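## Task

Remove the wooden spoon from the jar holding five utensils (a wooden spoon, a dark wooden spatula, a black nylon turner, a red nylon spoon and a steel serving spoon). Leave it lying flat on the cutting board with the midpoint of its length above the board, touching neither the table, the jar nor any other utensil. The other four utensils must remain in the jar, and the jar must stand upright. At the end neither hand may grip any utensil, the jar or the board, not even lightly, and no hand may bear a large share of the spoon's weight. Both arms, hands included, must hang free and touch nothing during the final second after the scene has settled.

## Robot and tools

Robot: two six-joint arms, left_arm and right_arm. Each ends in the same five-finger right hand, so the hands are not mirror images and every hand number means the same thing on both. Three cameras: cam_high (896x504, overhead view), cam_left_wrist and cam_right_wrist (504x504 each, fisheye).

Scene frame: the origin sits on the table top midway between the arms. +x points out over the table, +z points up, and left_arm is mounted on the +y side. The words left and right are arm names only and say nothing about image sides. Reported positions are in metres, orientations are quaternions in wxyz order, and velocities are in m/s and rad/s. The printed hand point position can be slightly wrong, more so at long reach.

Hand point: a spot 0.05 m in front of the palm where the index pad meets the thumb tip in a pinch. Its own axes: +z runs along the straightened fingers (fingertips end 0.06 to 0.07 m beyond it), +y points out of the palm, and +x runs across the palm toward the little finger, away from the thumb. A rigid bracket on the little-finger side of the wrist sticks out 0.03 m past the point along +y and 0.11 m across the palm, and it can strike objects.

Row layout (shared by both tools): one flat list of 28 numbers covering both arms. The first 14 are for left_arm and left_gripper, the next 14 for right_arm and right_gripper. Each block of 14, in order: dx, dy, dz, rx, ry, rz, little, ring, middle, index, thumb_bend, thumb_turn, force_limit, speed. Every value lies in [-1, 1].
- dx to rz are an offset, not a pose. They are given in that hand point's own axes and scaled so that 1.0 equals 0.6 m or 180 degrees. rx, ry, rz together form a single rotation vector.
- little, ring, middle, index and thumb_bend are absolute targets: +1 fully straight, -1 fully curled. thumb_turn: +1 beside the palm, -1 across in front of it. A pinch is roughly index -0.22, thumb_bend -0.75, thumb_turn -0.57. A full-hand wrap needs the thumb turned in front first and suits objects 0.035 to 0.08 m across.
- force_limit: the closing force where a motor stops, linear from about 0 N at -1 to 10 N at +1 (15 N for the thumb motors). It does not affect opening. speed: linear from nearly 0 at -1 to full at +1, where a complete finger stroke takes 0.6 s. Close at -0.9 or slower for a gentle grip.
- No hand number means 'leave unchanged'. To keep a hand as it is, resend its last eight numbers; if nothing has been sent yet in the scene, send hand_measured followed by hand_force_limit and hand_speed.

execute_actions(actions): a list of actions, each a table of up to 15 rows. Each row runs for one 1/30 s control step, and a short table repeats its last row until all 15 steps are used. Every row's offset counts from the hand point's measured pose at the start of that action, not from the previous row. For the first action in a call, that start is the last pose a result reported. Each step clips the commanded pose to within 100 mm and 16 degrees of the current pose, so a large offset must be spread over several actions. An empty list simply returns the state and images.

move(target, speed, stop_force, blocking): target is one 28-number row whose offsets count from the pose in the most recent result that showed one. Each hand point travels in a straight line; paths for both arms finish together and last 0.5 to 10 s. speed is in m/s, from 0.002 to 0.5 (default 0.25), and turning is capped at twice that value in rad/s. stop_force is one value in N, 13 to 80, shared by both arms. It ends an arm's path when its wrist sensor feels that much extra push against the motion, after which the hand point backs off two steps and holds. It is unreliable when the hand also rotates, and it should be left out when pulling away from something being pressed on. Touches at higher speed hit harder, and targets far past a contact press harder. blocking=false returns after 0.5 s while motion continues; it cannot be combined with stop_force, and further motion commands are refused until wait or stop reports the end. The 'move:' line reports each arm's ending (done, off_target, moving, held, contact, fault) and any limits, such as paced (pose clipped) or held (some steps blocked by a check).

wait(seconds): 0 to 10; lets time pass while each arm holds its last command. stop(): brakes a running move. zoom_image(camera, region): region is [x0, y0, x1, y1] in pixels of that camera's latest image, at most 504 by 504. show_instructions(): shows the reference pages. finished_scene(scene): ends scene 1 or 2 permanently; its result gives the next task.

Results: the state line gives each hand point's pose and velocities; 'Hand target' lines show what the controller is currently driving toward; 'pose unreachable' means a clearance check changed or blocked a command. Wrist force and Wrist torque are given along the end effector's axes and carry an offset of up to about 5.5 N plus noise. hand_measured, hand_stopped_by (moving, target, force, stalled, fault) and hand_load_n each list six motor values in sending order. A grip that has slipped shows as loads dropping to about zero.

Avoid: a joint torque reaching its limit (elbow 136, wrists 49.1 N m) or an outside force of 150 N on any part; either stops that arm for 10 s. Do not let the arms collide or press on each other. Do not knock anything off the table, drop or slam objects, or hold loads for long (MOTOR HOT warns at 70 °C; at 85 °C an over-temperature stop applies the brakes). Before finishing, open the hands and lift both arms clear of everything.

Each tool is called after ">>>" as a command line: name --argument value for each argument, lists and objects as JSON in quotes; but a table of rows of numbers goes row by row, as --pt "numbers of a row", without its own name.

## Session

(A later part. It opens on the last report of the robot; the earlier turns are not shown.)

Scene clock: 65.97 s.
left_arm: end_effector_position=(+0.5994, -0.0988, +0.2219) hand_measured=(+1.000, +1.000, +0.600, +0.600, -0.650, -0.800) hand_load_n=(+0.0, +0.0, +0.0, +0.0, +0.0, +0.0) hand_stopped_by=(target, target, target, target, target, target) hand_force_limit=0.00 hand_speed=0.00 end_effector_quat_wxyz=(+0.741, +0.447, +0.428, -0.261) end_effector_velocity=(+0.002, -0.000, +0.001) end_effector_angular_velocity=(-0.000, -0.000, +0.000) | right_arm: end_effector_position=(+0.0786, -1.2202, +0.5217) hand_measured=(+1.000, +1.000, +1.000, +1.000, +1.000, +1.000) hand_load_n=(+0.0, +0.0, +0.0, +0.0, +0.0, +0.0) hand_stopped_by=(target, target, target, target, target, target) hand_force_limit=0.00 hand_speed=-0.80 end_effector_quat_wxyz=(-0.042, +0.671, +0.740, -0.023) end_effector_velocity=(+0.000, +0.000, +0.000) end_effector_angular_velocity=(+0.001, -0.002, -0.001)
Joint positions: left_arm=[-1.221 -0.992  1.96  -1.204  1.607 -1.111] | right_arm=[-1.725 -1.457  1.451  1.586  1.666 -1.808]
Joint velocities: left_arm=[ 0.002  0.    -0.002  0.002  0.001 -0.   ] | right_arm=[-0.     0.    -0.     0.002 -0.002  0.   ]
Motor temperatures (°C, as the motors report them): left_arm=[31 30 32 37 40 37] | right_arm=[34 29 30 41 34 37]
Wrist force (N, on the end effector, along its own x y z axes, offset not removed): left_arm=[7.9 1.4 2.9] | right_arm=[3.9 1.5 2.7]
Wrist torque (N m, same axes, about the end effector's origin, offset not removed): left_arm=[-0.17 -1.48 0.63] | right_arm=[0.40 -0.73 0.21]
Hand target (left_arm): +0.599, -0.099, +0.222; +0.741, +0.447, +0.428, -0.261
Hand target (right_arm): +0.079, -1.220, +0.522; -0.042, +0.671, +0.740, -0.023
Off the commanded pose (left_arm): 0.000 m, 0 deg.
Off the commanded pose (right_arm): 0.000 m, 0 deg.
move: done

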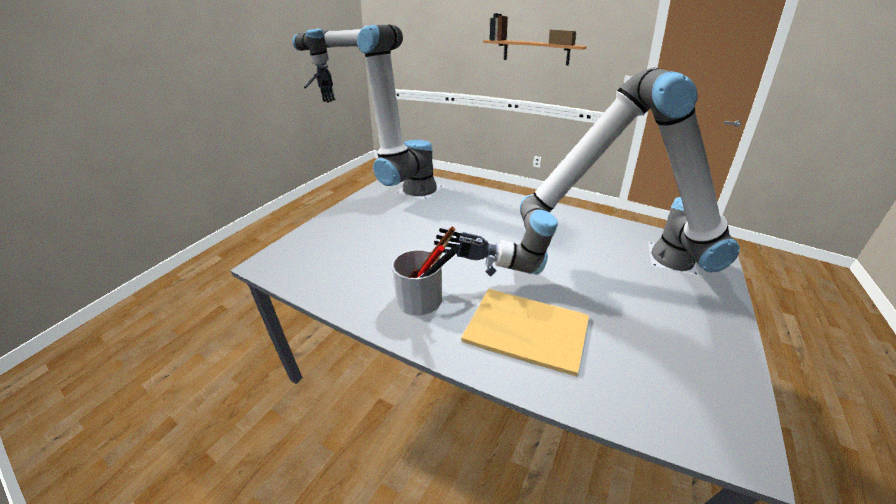

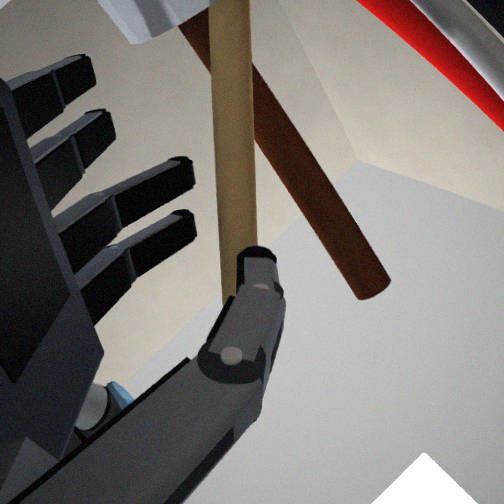

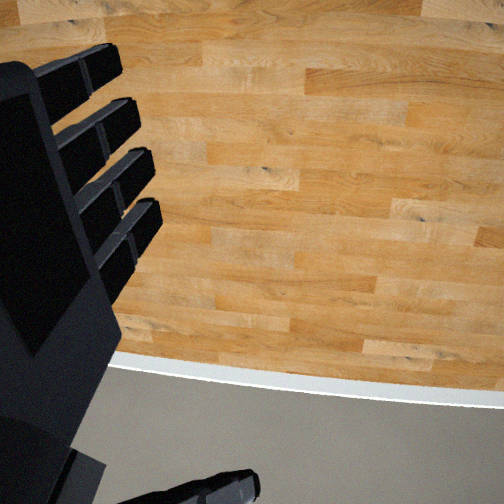

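>>> move --target '[0,0,0.02,0,-0.03,0,1,1,-0.5,-0.5,-0.65,-0.8,0,-0.75,0,0,0,0,0,0,1,1,1,1,1,1,0,-0.8]' --speed 0.05

>>> move --target '[0,0,0,0,0,0,1,1,-0.6,-0.6,-0.65,-0.8,0.8,-0.85,0,0,0,0,0,0,1,1,1,1,1,1,0,-0.8]'

Scene clock: 72.03 s.
left_arm: end_effector_position=(+0.6042, -0.1093, +0.2246) hand_measured=(+1.000, +1.000, +0.048, -0.034, -0.648, -0.800) hand_load_n=(+0.0, +0.0, +1.5, +8.5, +4.5, -0.5) hand_stopped_by=(target, target, force, force, target, target) hand_force_limit=0.00 hand_speed=-0.75 end_effector_quat_wxyz=(+0.760, +0.434, +0.393, -0.281) end_effector_velocity=(+0.000, +0.000, -0.000) end_effector_angular_velocity=(-0.000, -0.000, +0.000) | right_arm: end_effector_position=(+0.0786, -1.2202, +0.5217) hand_measured=(+1.000, +1.000, +1.000, +1.000, +1.000, +1.000) hand_load_n=(+0.0, +0.0, +0.0, +0.0, +0.0, +0.0) hand_stopped_by=(target, target, target, target, target, target) hand_force_limit=0.00 hand_speed=-0.80 end_effector_quat_wxyz=(-0.042, +0.671, +0.740, -0.023) end_effector_velocity=(-0.000, -0.000, +0.000) end_effector_angular_velocity=(-0.001, +0.002, +0.003)
Joint positions: left_arm=[-1.206 -0.948  1.933 -1.306  1.663 -1.12 ] | right_arm=[-1.725 -1.457  1.451  1.586  1.666 -1.808]
Joint velocities: left_arm=[ 0.  0.  0. -0. -0.  0.] | right_arm=[ 0.     0.    -0.001 -0.001  0.002 -0.002]
Motor temperatures (°C, as the motors report them): left_arm=[31 30 32 37 40 37] | right_arm=[34 29 30 41 34 37]
Wrist force (N, on the end effector, along its own x y z axes, offset not removed): left_arm=[4.7 2.9 -0.6] | right_arm=[3.7 0.9 3.0]
Wrist torque (N m, same axes, about the end effector's origin, offset not removed): left_arm=[0.50 -0.81 0.55] | right_arm=[0.35 -0.66 0.17]
Hand target (left_arm): +0.604, -0.109, +0.225; +0.760, +0.434, +0.393, -0.281
Hand target (right_arm): +0.079, -1.220, +0.522; -0.042, +0.671, +0.740, -0.023
Off the commanded pose (left_arm): 0.000 m, 0 deg.
Off the commanded pose (right_arm): 0.000 m, 0 deg.
move: done

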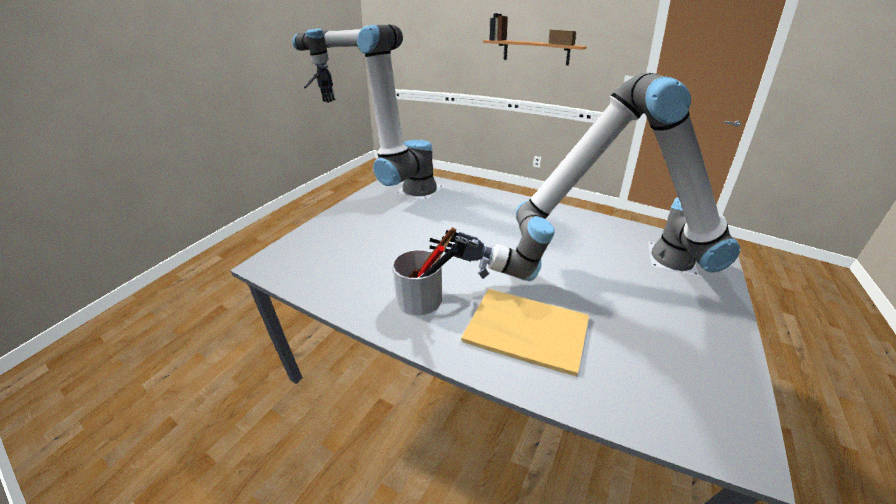

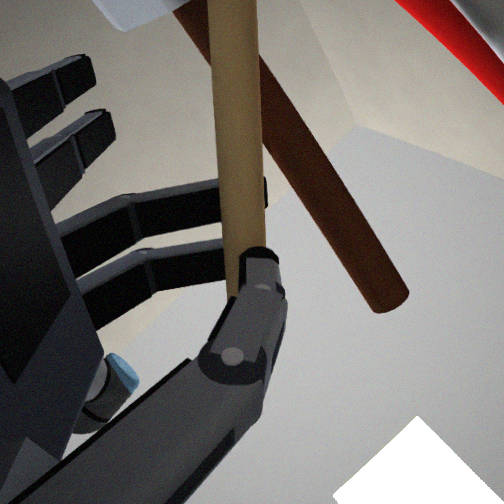

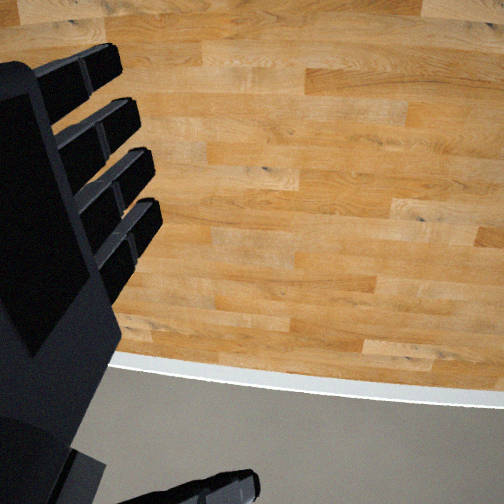

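Scene clock: 72.53 s.
left_arm: end_effector_position=(+0.6042, -0.1093, +0.2246) hand_measured=(+1.000, +1.000, +0.018, -0.040, -0.646, -0.800) hand_load_n=(+0.0, +0.0, +10.0, +7.5, +7.0, +0.0) hand_stopped_by=(target, target, force, force, target, target) hand_force_limit=0.80 hand_speed=-0.85 end_effector_quat_wxyz=(+0.760, +0.434, +0.393, -0.281) end_effector_velocity=(+0.000, +0.000, +0.000) end_effector_angular_velocity=(+0.000, +0.000, +0.001) | right_arm: end_effector_position=(+0.0786, -1.2202, +0.5217) hand_measured=(+1.000, +1.000, +1.000, +1.000, +1.000, +1.000) hand_load_n=(+0.0, +0.0, +0.0, +0.0, +0.0, +0.0) hand_stopped_by=(target, target, target, target, target, target) hand_force_limit=0.00 hand_speed=-0.80 end_effector_quat_wxyz=(-0.042, +0.671, +0.740, -0.023) end_effector_velocity=(-0.000, -0.000, -0.000) end_effector_angular_velocity=(-0.001, +0.001, -0.001)
Joint positions: left_arm=[-1.206 -0.948  1.933 -1.306  1.663 -1.12 ] | right_arm=[-1.725 -1.457  1.451  1.586  1.666 -1.808]
Joint velocities: left_arm=[ 0.    -0.     0.     0.    -0.001  0.   ] | right_arm=[-0.    -0.     0.    -0.001  0.     0.   ]
Motor temperatures (°C, as the motors report them): left_arm=[31 30 32 37 40 37] | right_arm=[34 29 30 41 34 37]
Wrist force (N, on the end effector, along its own x y z axes, offset not removed): left_arm=[-4.9 1.0 3.8] | right_arm=[3.3 0.9 3.3]
Wrist torque (N m, same axes, about the end effector's origin, offset not removed): left_arm=[-0.36 0.06 -0.21] | right_arm=[0.22 -0.55 0.28]
Hand target (left_arm): +0.604, -0.109, +0.225; +0.760, +0.434, +0.393, -0.281
Hand target (right_arm): +0.079, -1.220, +0.522; -0.042, +0.671, +0.740, -0.023
Off the commanded pose (left_arm): 0.000 m, 0 deg.
Off the commanded pose (right_arm): 0.000 m, 0 deg.
move: done

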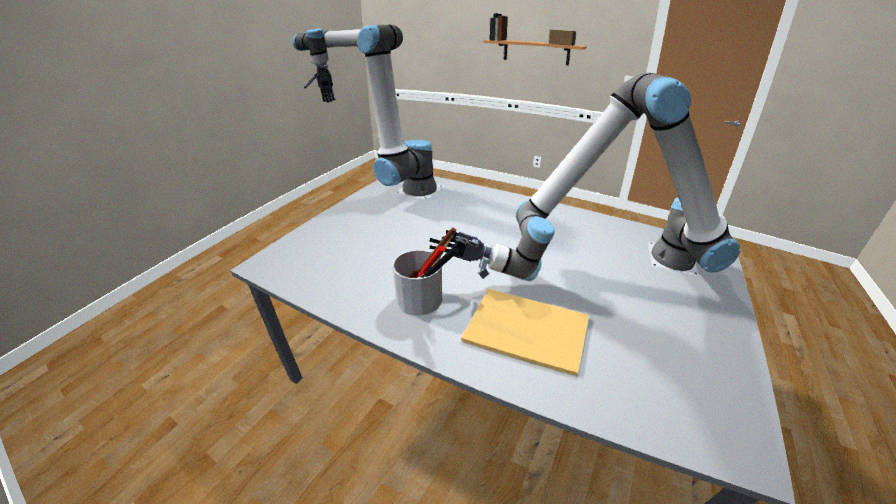

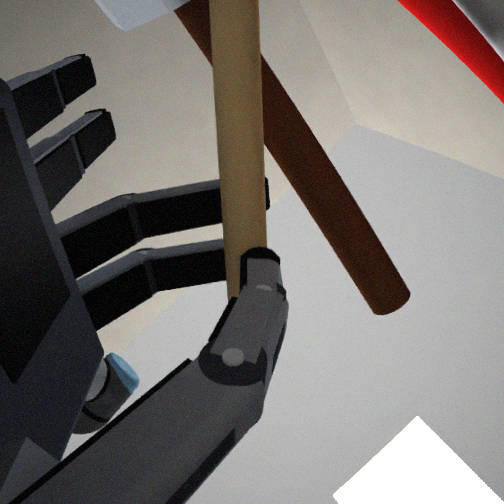

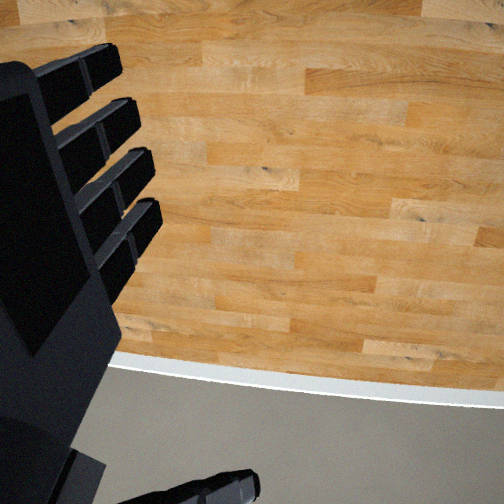

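Pull along the handle.

>>> move --target '[-0.12,0.012,0.005,0,0,0,1,1,-0.65,-0.65,-0.65,-0.8,0.9,-0.85,0,0,0,0,0,0,1,1,1,1,1,1,0,-0.8]' --speed 0.04

>>> zoom_image --camera "cam_high" --region '[380, 180, 530, 320]'

Scene clock: 77.70 s.
left_arm: end_effector_position=(+0.5725, -0.1025, +0.2893) hand_measured=(+1.000, +1.000, +0.018, -0.044, -0.646, -0.800) hand_load_n=(+0.0, +0.0, +0.0, +10.0, +5.5, +1.5) hand_stopped_by=(target, target, force, force, target, target) hand_force_limit=0.90 hand_speed=-0.85 end_effector_quat_wxyz=(+0.760, +0.434, +0.393, -0.282) end_effector_velocity=(-0.001, +0.000, +0.001) end_effector_angular_velocity=(+0.000, -0.000, -0.001) | right_arm: end_effector_position=(+0.0786, -1.2202, +0.5217) hand_measured=(+1.000, +1.000, +1.000, +1.000, +1.000, +1.000) hand_load_n=(+0.0, +0.0, +0.0, +0.0, +0.0, +0.0) hand_stopped_by=(target, target, target, target, target, target) hand_force_limit=0.00 hand_speed=-0.80 end_effector_quat_wxyz=(-0.042, +0.671, +0.740, -0.023) end_effector_velocity=(+0.000, +0.001, -0.000) end_effector_angular_velocity=(+0.003, -0.001, -0.002)
Joint positions: left_arm=[-1.242 -1.068  1.976 -1.229  1.628 -1.109] | right_arm=[-1.725 -1.457  1.451  1.586  1.666 -1.808]
Joint velocities: left_arm=[-0.    -0.003  0.001  0.002  0.     0.   ] | right_arm=[-0.     0.     0.001  0.002 -0.001  0.001]
Motor temperatures (°C, as the motors report them): left_arm=[31 30 32 37 40 37] | right_arm=[34 29 30 41 34 37]
Wrist force (N, on the end effector, along its own x y z axes, offset not removed): left_arm=[3.8 5.3 0.1] | right_arm=[2.2 0.0 5.6]
Wrist torque (N m, same axes, about the end effector's origin, offset not removed): left_arm=[0.47 -0.49 0.29] | right_arm=[0.12 -0.46 0.08]
Hand target (left_arm): +0.572, -0.103, +0.289; +0.760, +0.434, +0.393, -0.282
Hand target (right_arm): +0.079, -1.220, +0.522; -0.042, +0.671, +0.740, -0.023
Off the commanded pose (left_arm): 0.000 m, 0 deg.
Off the commanded pose (right_arm): 0.000 m, 0 deg.
move: done

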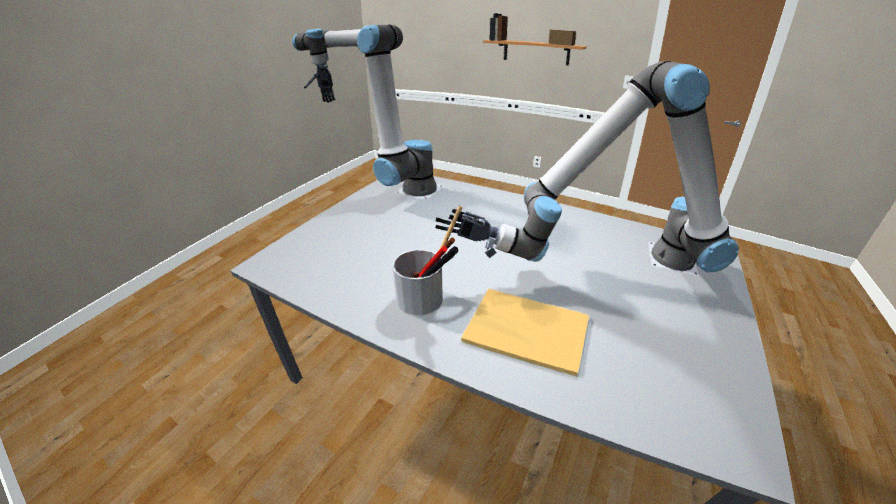

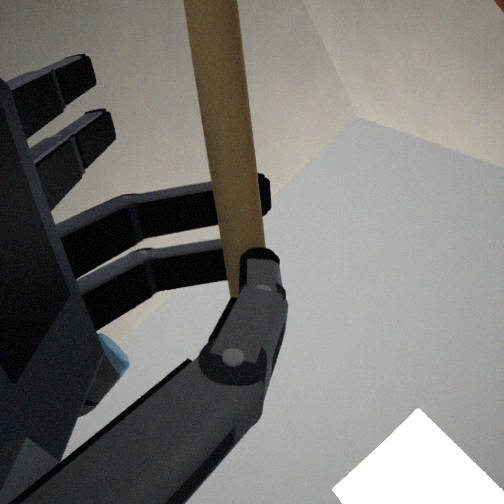

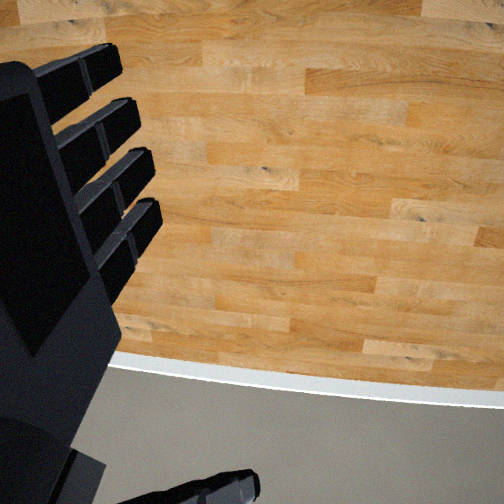

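Region (380, 180, 530, 320) of cam_high's 896x504 image, scaled by 3.360, with more detail than that image has; it fills the top 470 rows of this view, and the rest is white.

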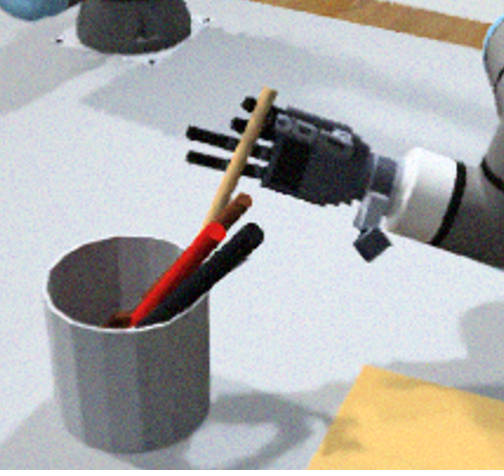

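>>> move --target '[-0.09,0.085,0.06,0,0.04,-0.055,1,1,-0.7,-0.65,-0.65,-0.8,0.9,-0.85,0,0,0,0,0,0,1,1,1,1,1,1,0,-0.8]' --speed 0.04

>>> zoom_image --camera "cam_high" --region '[380, 170, 530, 320]'

Scene clock: 84.67 s.
left_arm: end_effector_position=(+0.5958, -0.1061, +0.3685) hand_measured=(+1.000, +1.000, -0.028, -0.044, -0.644, -0.800) hand_load_n=(+0.0, +0.0, +3.5, +9.0, +7.5, +2.0) hand_stopped_by=(target, target, force, force, target, target) hand_force_limit=0.90 hand_speed=-0.85 end_effector_quat_wxyz=(+0.707, +0.416, +0.476, -0.318) end_effector_velocity=(-0.000, -0.001, +0.001) end_effector_angular_velocity=(+0.001, +0.003, -0.001) | right_arm: end_effector_position=(+0.0786, -1.2202, +0.5217) hand_measured=(+1.000, +1.000, +1.000, +1.000, +1.000, +1.000) hand_load_n=(+0.0, +0.0, +0.0, +0.0, +0.0, +0.0) hand_stopped_by=(target, target, target, target, target, target) hand_force_limit=0.00 hand_speed=-0.80 end_effector_quat_wxyz=(-0.042, +0.671, +0.740, -0.023) end_effector_velocity=(-0.000, +0.000, +0.000) end_effector_angular_velocity=(+0.001, +0.001, +0.001)
Joint positions: left_arm=[-1.244 -1.203  1.9   -0.9    1.58  -1.277] | right_arm=[-1.725 -1.457  1.451  1.586  1.666 -1.808]
Joint velocities: left_arm=[-0.001 -0.002 -0.002  0.006 -0.    -0.003] | right_arm=[ 0.     0.    -0.001  0.002  0.001 -0.001]
Motor temperatures (°C, as the motors report them): left_arm=[31 30 32 37 40 37] | right_arm=[34 29 30 41 34 37]
Wrist force (N, on the end effector, along its own x y z axes, offset not removed): left_arm=[1.4 -4.6 4.3] | right_arm=[3.3 3.0 3.6]
Wrist torque (N m, same axes, about the end effector's origin, offset not removed): left_arm=[-0.98 -0.34 -0.20] | right_arm=[0.53 -0.60 0.28]
Hand target (left_arm): +0.596, -0.106, +0.369; +0.707, +0.416, +0.476, -0.318
Hand target (right_arm): +0.079, -1.220, +0.522; -0.042, +0.671, +0.740, -0.023
Off the commanded pose (left_arm): 0.000 m, 0 deg.
Off the commanded pose (right_arm): 0.000 m, 0 deg.
move: done

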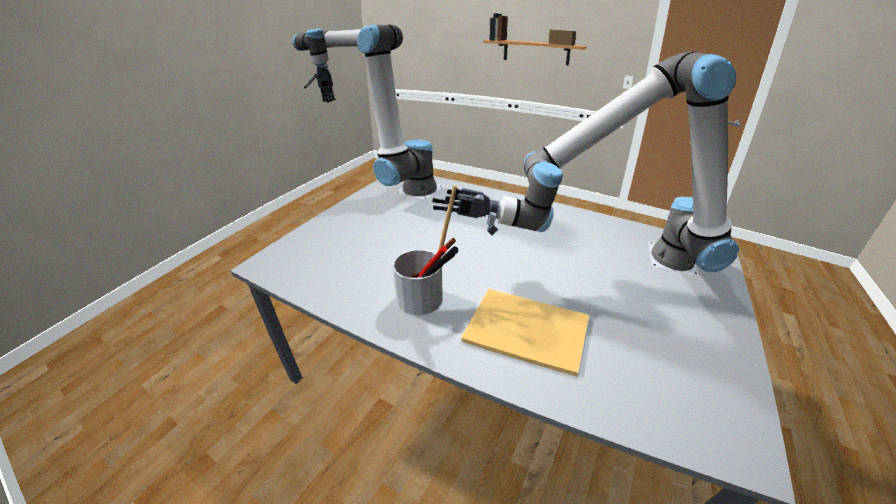

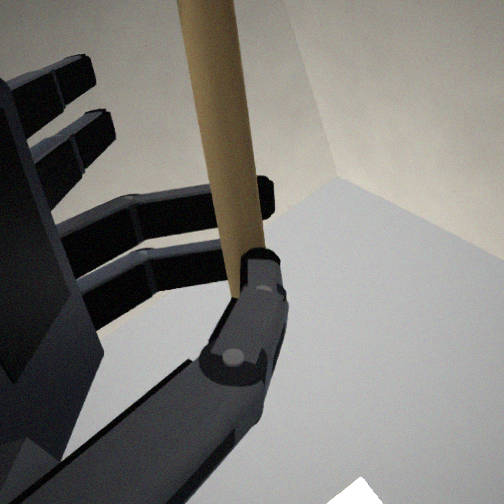

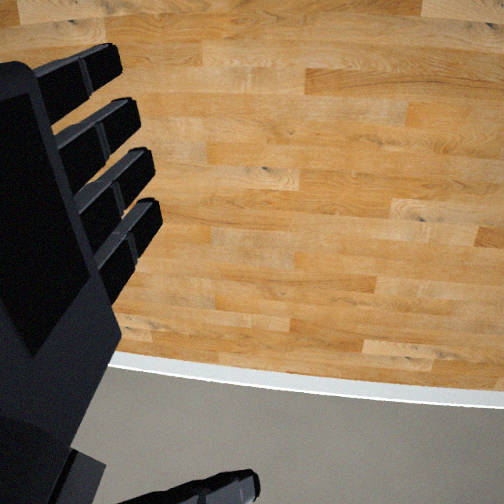

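Region (380, 170, 530, 320) of cam_high's 896x504 image, scaled by 3.360, with more detail than that image has.

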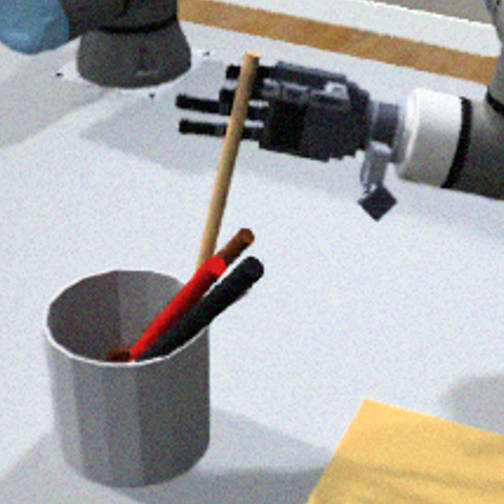

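Up, drifting toward −Y to get out from under the others.

>>> move --target '[-0.09,0.01,0.055,0,0,0,1,1,-0.75,-0.7,-0.65,-0.8,0.9,-0.85,0,0,0,0,0,0,1,1,1,1,1,1,0,-0.8]' --speed 0.04

>>> zoom_image --camera "cam_high" --region '[370, 150, 540, 320]'

Scene clock: 90.03 s.
left_arm: end_effector_position=(+0.5958, -0.1298, +0.4273) hand_measured=(+1.000, +1.000, -0.048, -0.050, -0.644, -0.800) hand_load_n=(+0.0, +0.0, +7.0, +10.5, +10.5, +3.5) hand_stopped_by=(target, target, force, force, target, target) hand_force_limit=0.90 hand_speed=-0.85 end_effector_quat_wxyz=(+0.707, +0.416, +0.476, -0.318) end_effector_velocity=(+0.000, -0.000, +0.001) end_effector_angular_velocity=(-0.000, +0.000, +0.001) | right_arm: end_effector_position=(+0.0786, -1.2202, +0.5217) hand_measured=(+1.000, +1.000, +1.000, +1.000, +1.000, +1.000) hand_load_n=(+0.0, +0.0, +0.0, +0.0, +0.0, +0.0) hand_stopped_by=(target, target, target, target, target, target) hand_force_limit=0.00 hand_speed=-0.80 end_effector_quat_wxyz=(-0.042, +0.671, +0.740, -0.023) end_effector_velocity=(+0.000, +0.000, -0.000) end_effector_angular_velocity=(+0.001, +0.000, +0.002)
Joint positions: left_arm=[-1.259 -1.237  1.821 -0.787  1.566 -1.274] | right_arm=[-1.725 -1.457  1.451  1.586  1.666 -1.808]
Joint velocities: left_arm=[ 0.    -0.001 -0.002  0.003 -0.001 -0.   ] | right_arm=[ 0.001 -0.     0.     0.     0.001 -0.001]
Motor temperatures (°C, as the motors report them): left_arm=[31 30 32 37 40 37] | right_arm=[34 29 30 41 34 37]
Wrist force (N, on the end effector, along its own x y z axes, offset not removed): left_arm=[0.9 -3.5 -1.5] | right_arm=[3.2 0.4 1.9]
Wrist torque (N m, same axes, about the end effector's origin, offset not removed): left_arm=[-0.48 -0.03 -0.04] | right_arm=[0.29 -0.50 0.13]
Hand target (left_arm): +0.596, -0.130, +0.427; +0.707, +0.416, +0.476, -0.318
Hand target (right_arm): +0.079, -1.220, +0.522; -0.042, +0.671, +0.740, -0.023
Off the commanded pose (left_arm): 0.000 m, 0 deg.
Off the commanded pose (right_arm): 0.000 m, 0 deg.
move: done

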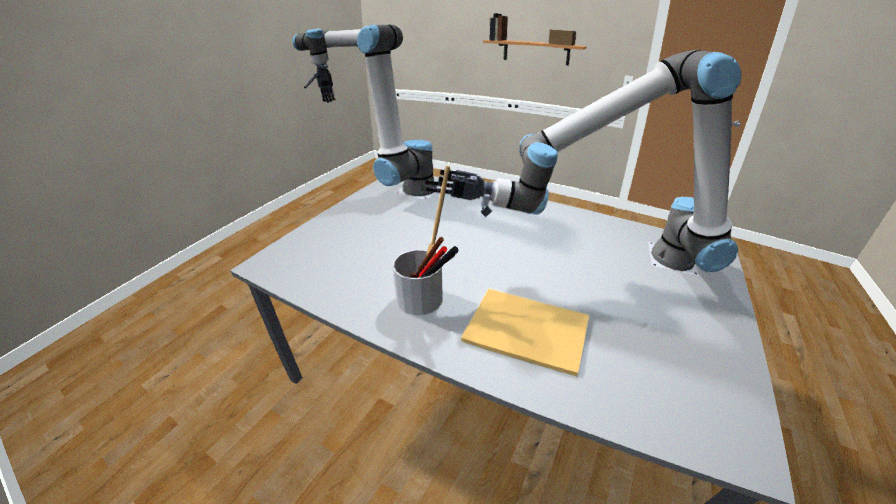

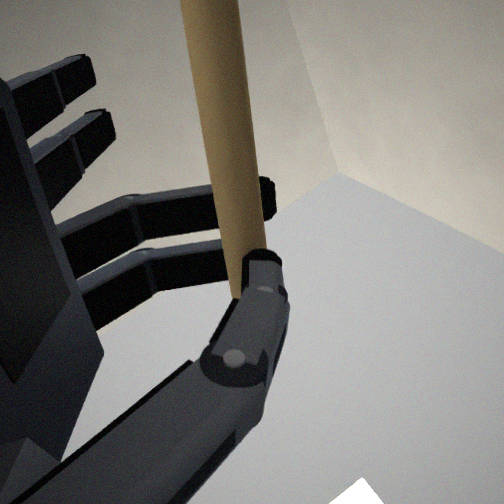

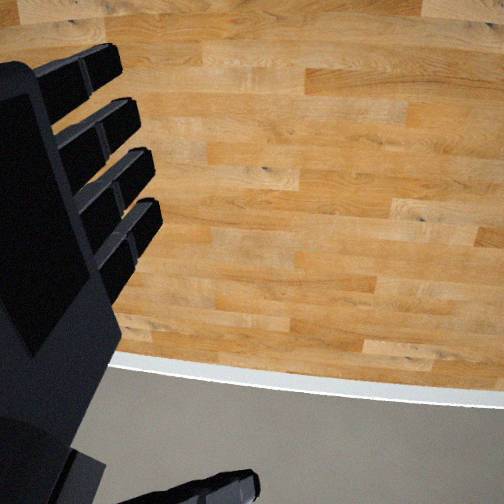

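Region (370, 150, 540, 320) of cam_high's 896x504 image, scaled by 2.965, with more detail than that image has.

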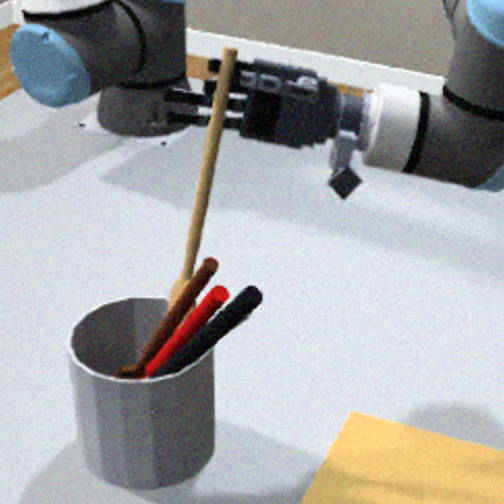

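>>> move --target '[-0.27,0,0,0,0,0,1,1,-0.8,-0.7,-0.65,-0.8,0.9,-0.85,0,0,0,0,0,0,1,1,1,1,1,1,0,-0.8]' --speed 0.08

>>> move --target '[0.273,0.465,-0.625,-0.447,-0.107,-0.53,1,1,-0.8,-0.7,-0.65,-0.8,0.9,-0.85,0,0,0,0,0,0,1,1,1,1,1,1,0,-0.8]' --speed 0.3

>>> move --target '[0,0.52,0.189,0,0,0,1,1,-0.8,-0.7,-0.65,-0.8,0.9,-0.85,0,0,0,0,0,0,1,1,1,1,1,1,0,-0.8]' --speed 0.2

>>> zoom_image --camera "cam_high" --region '[420, 220, 640, 390]'

Scene clock: 102.00 s.
left_arm: end_effector_position=(+0.5401, -0.1212, +0.5792) hand_measured=(+1.000, +1.000, -0.052, -0.050, -0.644, -0.800) hand_load_n=(+0.0, +0.0, +9.0, +10.0, +11.5, +3.5) hand_stopped_by=(target, target, force, force, target, target) hand_force_limit=0.90 hand_speed=-0.85 end_effector_quat_wxyz=(+0.707, +0.416, +0.476, -0.318) end_effector_velocity=(-0.001, -0.000, +0.001) end_effector_angular_velocity=(-0.000, +0.000, -0.000) | right_arm: end_effector_position=(+0.0786, -1.2202, +0.5217) hand_measured=(+1.000, +1.000, +1.000, +1.000, +1.000, +1.000) hand_load_n=(+0.0, +0.0, +0.0, +0.0, +0.0, +0.0) hand_stopped_by=(target, target, target, target, target, target) hand_force_limit=0.00 hand_speed=-0.80 end_effector_quat_wxyz=(-0.042, +0.671, +0.740, -0.023) end_effector_velocity=(-0.001, +0.001, -0.000) end_effector_angular_velocity=(+0.003, +0.003, +0.001)
Joint positions: left_arm=[-1.329 -1.412  1.75  -0.542  1.497 -1.26 ] | right_arm=[-1.725 -1.457  1.451  1.586  1.666 -1.808]
Joint velocities: left_arm=[-0.001 -0.001 -0.001  0.002 -0.001  0.   ] | right_arm=[ 0.    -0.     0.001  0.002  0.003 -0.001]
Motor temperatures (°C, as the motors report them): left_arm=[31 30 32 37 40 37] | right_arm=[34 29 30 41 34 37]
Wrist force (N, on the end effector, along its own x y z axes, offset not removed): left_arm=[0.0 -2.0 8.3] | right_arm=[2.4 1.2 3.4]
Wrist torque (N m, same axes, about the end effector's origin, offset not removed): left_arm=[-0.82 -0.09 -0.09] | right_arm=[0.27 -0.52 0.19]
Hand target (left_arm): +0.540, -0.121, +0.579; +0.707, +0.416, +0.476, -0.318
Hand target (right_arm): +0.079, -1.220, +0.522; -0.042, +0.671, +0.740, -0.023
Off the commanded pose (left_arm): 0.000 m, 0 deg.
Off the commanded pose (right_arm): 0.000 m, 0 deg.
move: done

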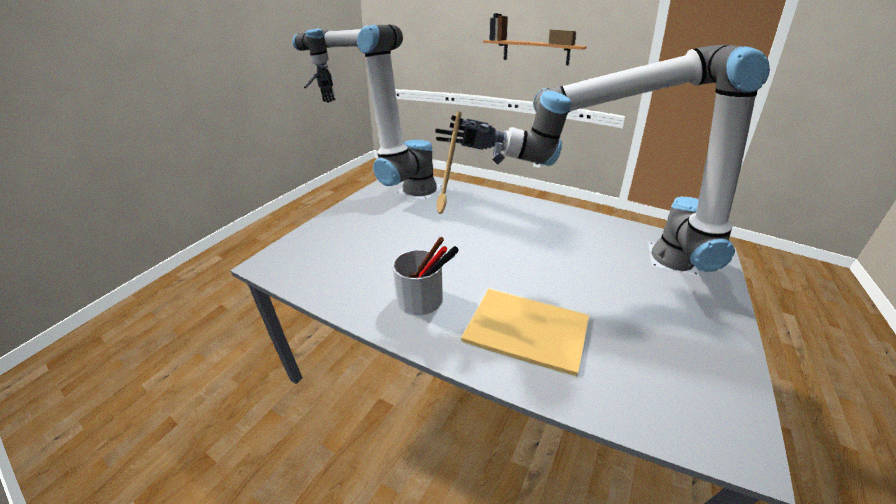

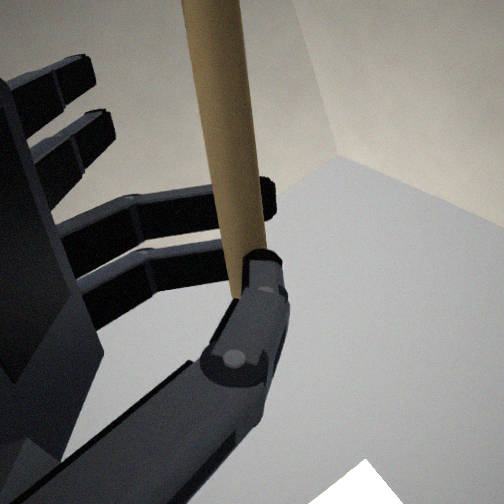

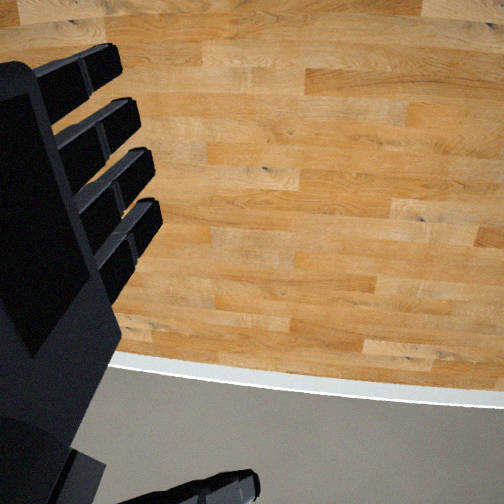

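Scene clock: 106.20 s.
left_arm: end_effector_position=(+0.6798, +0.3297, +0.4297) hand_measured=(+1.000, +1.000, -0.052, -0.050, -0.644, -0.800) hand_load_n=(+0.0, +0.0, +9.0, +10.0, +11.5, +3.5) hand_stopped_by=(target, target, force, force, target, target) hand_force_limit=0.90 hand_speed=-0.85 end_effector_quat_wxyz=(+0.406, -0.577, +0.580, -0.406) end_effector_velocity=(+0.000, +0.001, +0.000) end_effector_angular_velocity=(-0.004, +0.006, +0.003) | right_arm: end_effector_position=(+0.0786, -1.2202, +0.5217) hand_measured=(+1.000, +1.000, +1.000, +1.000, +1.000, +1.000) hand_load_n=(+0.0, +0.0, +0.0, +0.0, +0.0, +0.0) hand_stopped_by=(target, target, target, target, target, target) hand_force_limit=0.00 hand_speed=-0.80 end_effector_quat_wxyz=(-0.042, +0.671, +0.740, -0.023) end_effector_velocity=(-0.001, +0.000, -0.000) end_effector_angular_velocity=(+0.001, +0.002, -0.001)
Joint positions: left_arm=[-1.081 -1.497  1.697  0.366  0.686 -3.596] | right_arm=[-1.725 -1.457  1.451  1.586  1.666 -1.808]
Joint velocities: left_arm=[ 0.003  0.002 -0.004  0.01   0.004 -0.009] | right_arm=[-0.    -0.     0.     0.     0.002  0.001]
Motor temperatures (°C, as the motors report them): left_arm=[31 30 32 37 40 37] | right_arm=[34 29 30 41 34 37]
Wrist force (N, on the end effector, along its own x y z axes, offset not removed): left_arm=[3.0 0.3 6.6] | right_arm=[5.6 -0.1 2.6]
Wrist torque (N m, same axes, about the end effector's origin, offset not removed): left_arm=[-0.55 -0.61 0.23] | right_arm=[0.15 -0.95 0.28]
Hand target (left_arm): +0.680, +0.330, +0.430; -0.406, +0.578, -0.580, +0.406
Hand target (right_arm): +0.079, -1.220, +0.522; -0.042, +0.671, +0.740, -0.023
Off the commanded pose (left_arm): 0.000 m, 0 deg.
Off the commanded pose (right_arm): 0.000 m, 0 deg.
move: done

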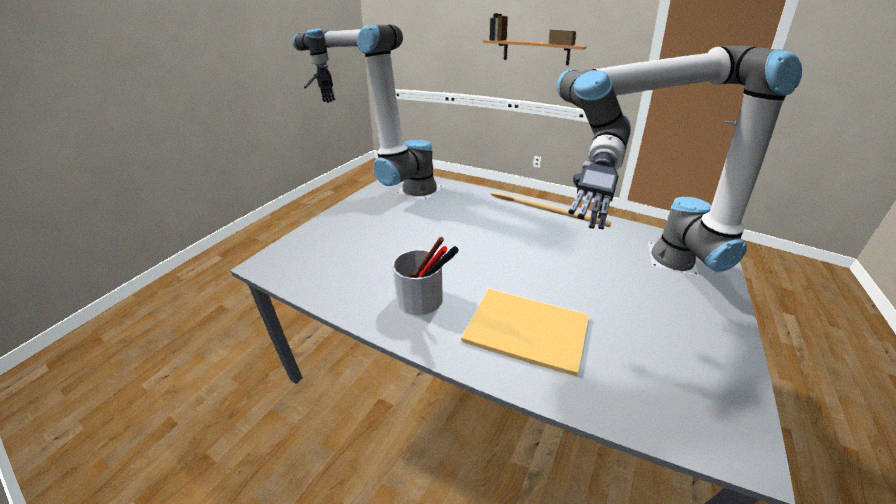

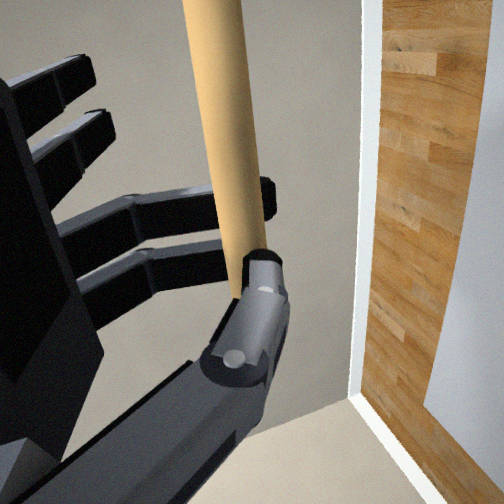

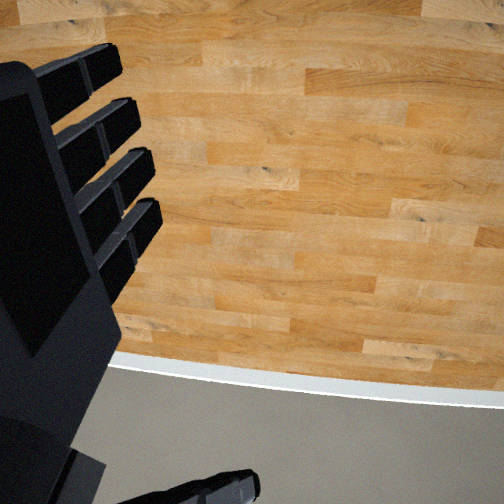

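Scene clock: 108.40 s.
left_arm: end_effector_position=(+0.6802, +0.3306, +0.0976) hand_measured=(+1.000, +1.000, -0.052, -0.050, -0.644, -0.800) hand_load_n=(+0.0, +0.0, +9.0, +10.0, +11.5, +3.5) hand_stopped_by=(target, target, force, force, target, target) hand_force_limit=0.90 hand_speed=-0.85 end_effector_quat_wxyz=(+0.406, -0.577, +0.580, -0.406) end_effector_velocity=(-0.000, -0.001, -0.001) end_effector_angular_velocity=(-0.000, -0.000, -0.002) | right_arm: end_effector_position=(+0.0786, -1.2202, +0.5217) hand_measured=(+1.000, +1.000, +1.000, +1.000, +1.000, +1.000) hand_load_n=(+0.0, +0.0, +0.0, +0.0, +0.0, +0.0) hand_stopped_by=(target, target, target, target, target, target) hand_force_limit=0.00 hand_speed=-0.80 end_effector_quat_wxyz=(-0.042, +0.671, +0.740, -0.023) end_effector_velocity=(+0.001, +0.001, -0.000) end_effector_angular_velocity=(+0.002, -0.003, +0.002)
Joint positions: left_arm=[-1.08  -1.224  2.027 -0.238  0.687 -3.595] | right_arm=[-1.725 -1.457  1.451  1.586  1.666 -1.808]
Joint velocities: left_arm=[-0.001  0.002  0.    -0.003  0.001  0.001] | right_arm=[ 0.001  0.     0.001  0.002 -0.002 -0.001]
Motor temperatures (°C, as the motors report them): left_arm=[31 30 32 37 40 37] | right_arm=[34 29 30 41 34 37]
Wrist force (N, on the end effector, along its own x y z axes, offset not removed): left_arm=[4.4 -2.1 -5.2] | right_arm=[3.3 1.8 3.8]
Wrist torque (N m, same axes, about the end effector's origin, offset not removed): left_arm=[-0.08 -0.67 0.25] | right_arm=[0.43 -0.54 0.24]
Hand target (left_arm): +0.680, +0.331, +0.097; -0.406, +0.577, -0.580, +0.406
Hand target (right_arm): +0.079, -1.220, +0.522; -0.042, +0.671, +0.740, -0.023
Off the commanded pose (left_arm): 0.000 m, 0 deg.
Off the commanded pose (right_arm): 0.000 m, 0 deg.
move: done

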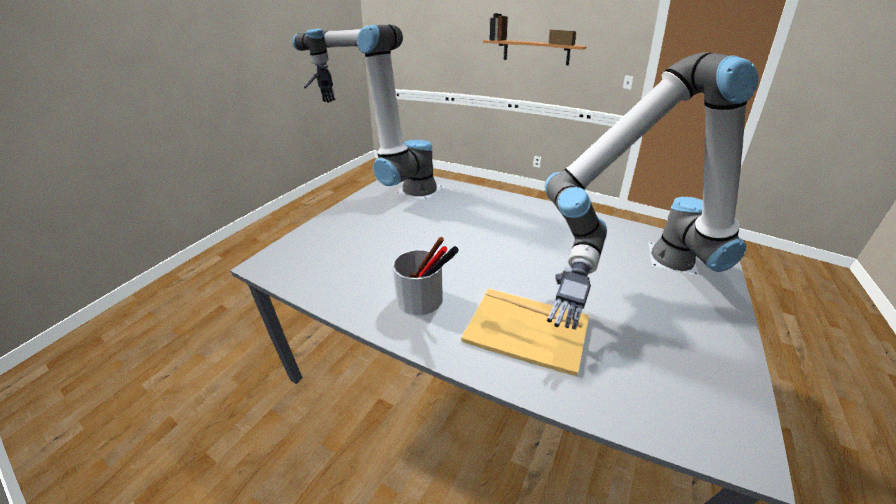

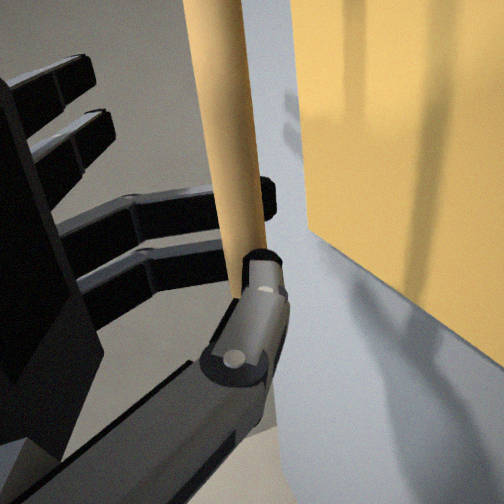

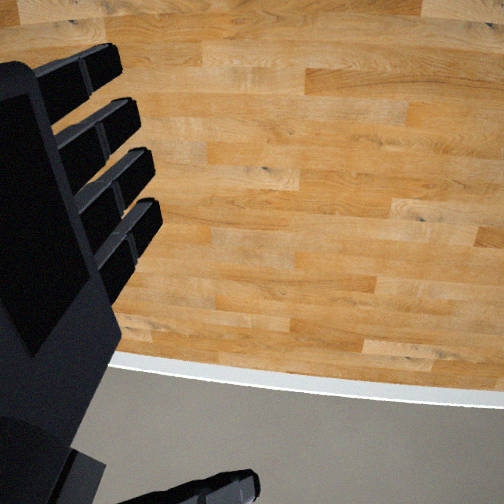

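Region (420, 220, 640, 390) of cam_high's 896x504 image, scaled by 2.291, with more detail than that image has; it fills the top 389 rows of this view, and the rest is white.

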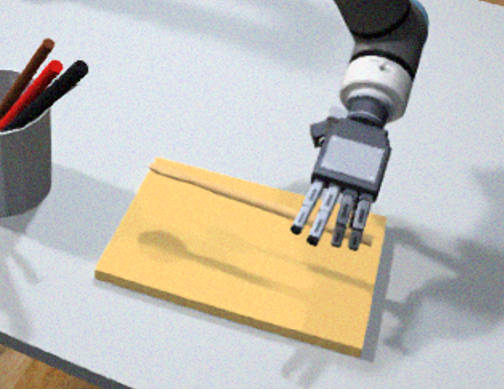

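>>> move --target '[0.02,0.077,0.028,-0.05,0,0.028,1,1,-0.8,-0.7,-0.65,-0.8,0.9,-0.85,0,0,0,0,0,0,1,1,1,1,1,1,0,-0.8]' --speed 0.04 --stop_force 14

>>> zoom_image --camera "cam_high" --region '[420, 220, 640, 390]'

Scene clock: 115.90 s.
left_arm: end_effector_position=(+0.6802, +0.3187, +0.0484) hand_measured=(+1.000, +1.000, -0.052, -0.050, -0.644, -0.800) hand_load_n=(+0.0, +0.0, +9.0, +10.0, +11.5, +3.5) hand_stopped_by=(target, target, force, force, target, target) hand_force_limit=0.90 hand_speed=-0.85 end_effector_quat_wxyz=(+0.377, -0.581, +0.635, -0.342) end_effector_velocity=(+0.000, -0.000, -0.001) end_effector_angular_velocity=(+0.003, +0.004, +0.000) | right_arm: end_effector_position=(+0.0786, -1.2202, +0.5217) hand_measured=(+1.000, +1.000, +1.000, +1.000, +1.000, +1.000) hand_load_n=(+0.0, +0.0, +0.0, +0.0, +0.0, +0.0) hand_stopped_by=(target, target, target, target, target, target) hand_force_limit=0.00 hand_speed=-0.80 end_effector_quat_wxyz=(-0.042, +0.671, +0.740, -0.023) end_effector_velocity=(-0.000, +0.001, -0.001) end_effector_angular_velocity=(+0.003, -0.002, -0.000)
Joint positions: left_arm=[-1.063 -1.12   1.941 -0.06   0.773 -3.647] | right_arm=[-1.725 -1.457  1.451  1.586  1.666 -1.808]
Joint velocities: left_arm=[ 0.001  0.004 -0.003  0.005  0.002 -0.001] | right_arm=[-0.001  0.     0.002  0.001 -0.002 -0.001]
Motor temperatures (°C, as the motors report them): left_arm=[31 30 32 37 40 37] | right_arm=[34 29 30 41 34 37]
Wrist force (N, on the end effector, along its own x y z axes, offset not removed): left_arm=[0.8 6.1 6.0] | right_arm=[3.1 1.4 3.6]
Wrist torque (N m, same axes, about the end effector's origin, offset not removed): left_arm=[0.41 -0.36 0.18] | right_arm=[0.32 -0.62 0.22]
Hand target (left_arm): +0.680, +0.319, +0.048; +0.377, -0.581, +0.635, -0.342
Hand target (right_arm): +0.079, -1.220, +0.522; -0.042, +0.671, +0.740, -0.023
Off the commanded pose (left_arm): 0.000 m, 0 deg.
Off the commanded pose (right_arm): 0.000 m, 0 deg.
move: done

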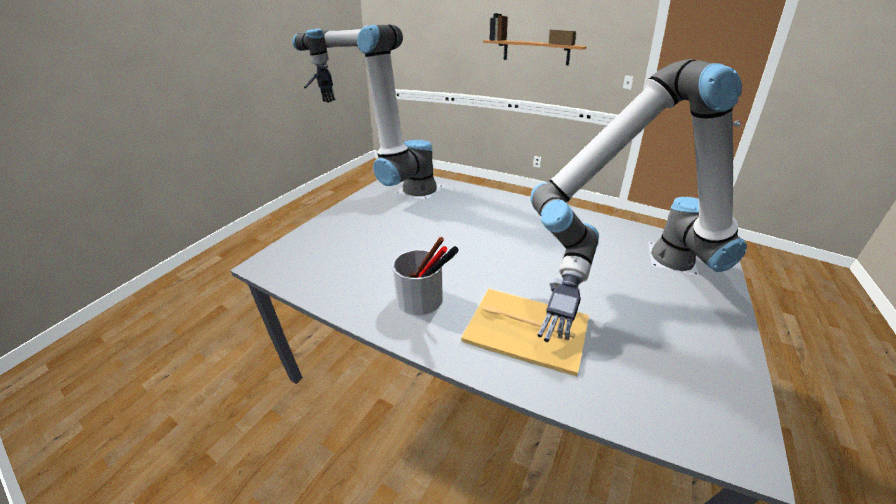

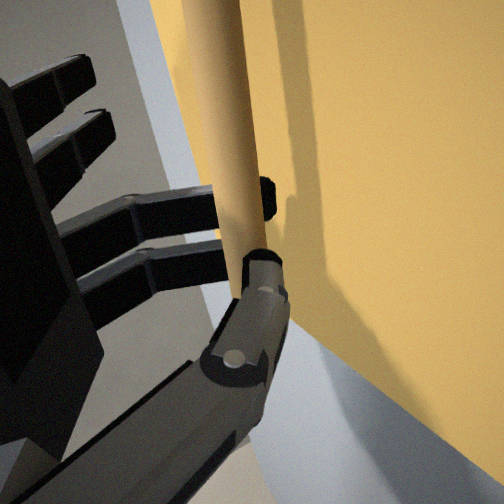

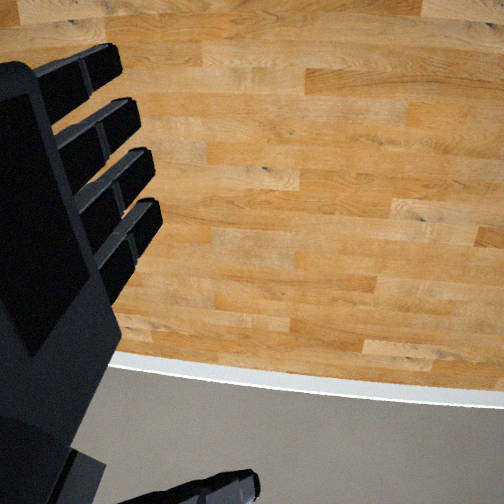

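Region (420, 220, 640, 390) of cam_high's 896x504 image, scaled by 2.291, with more detail than that image has; it fills the top 389 rows of this view, and the rest is white.

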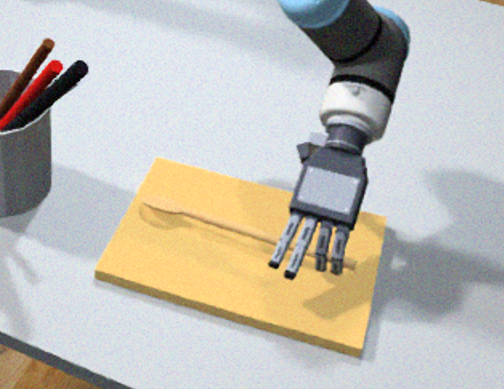

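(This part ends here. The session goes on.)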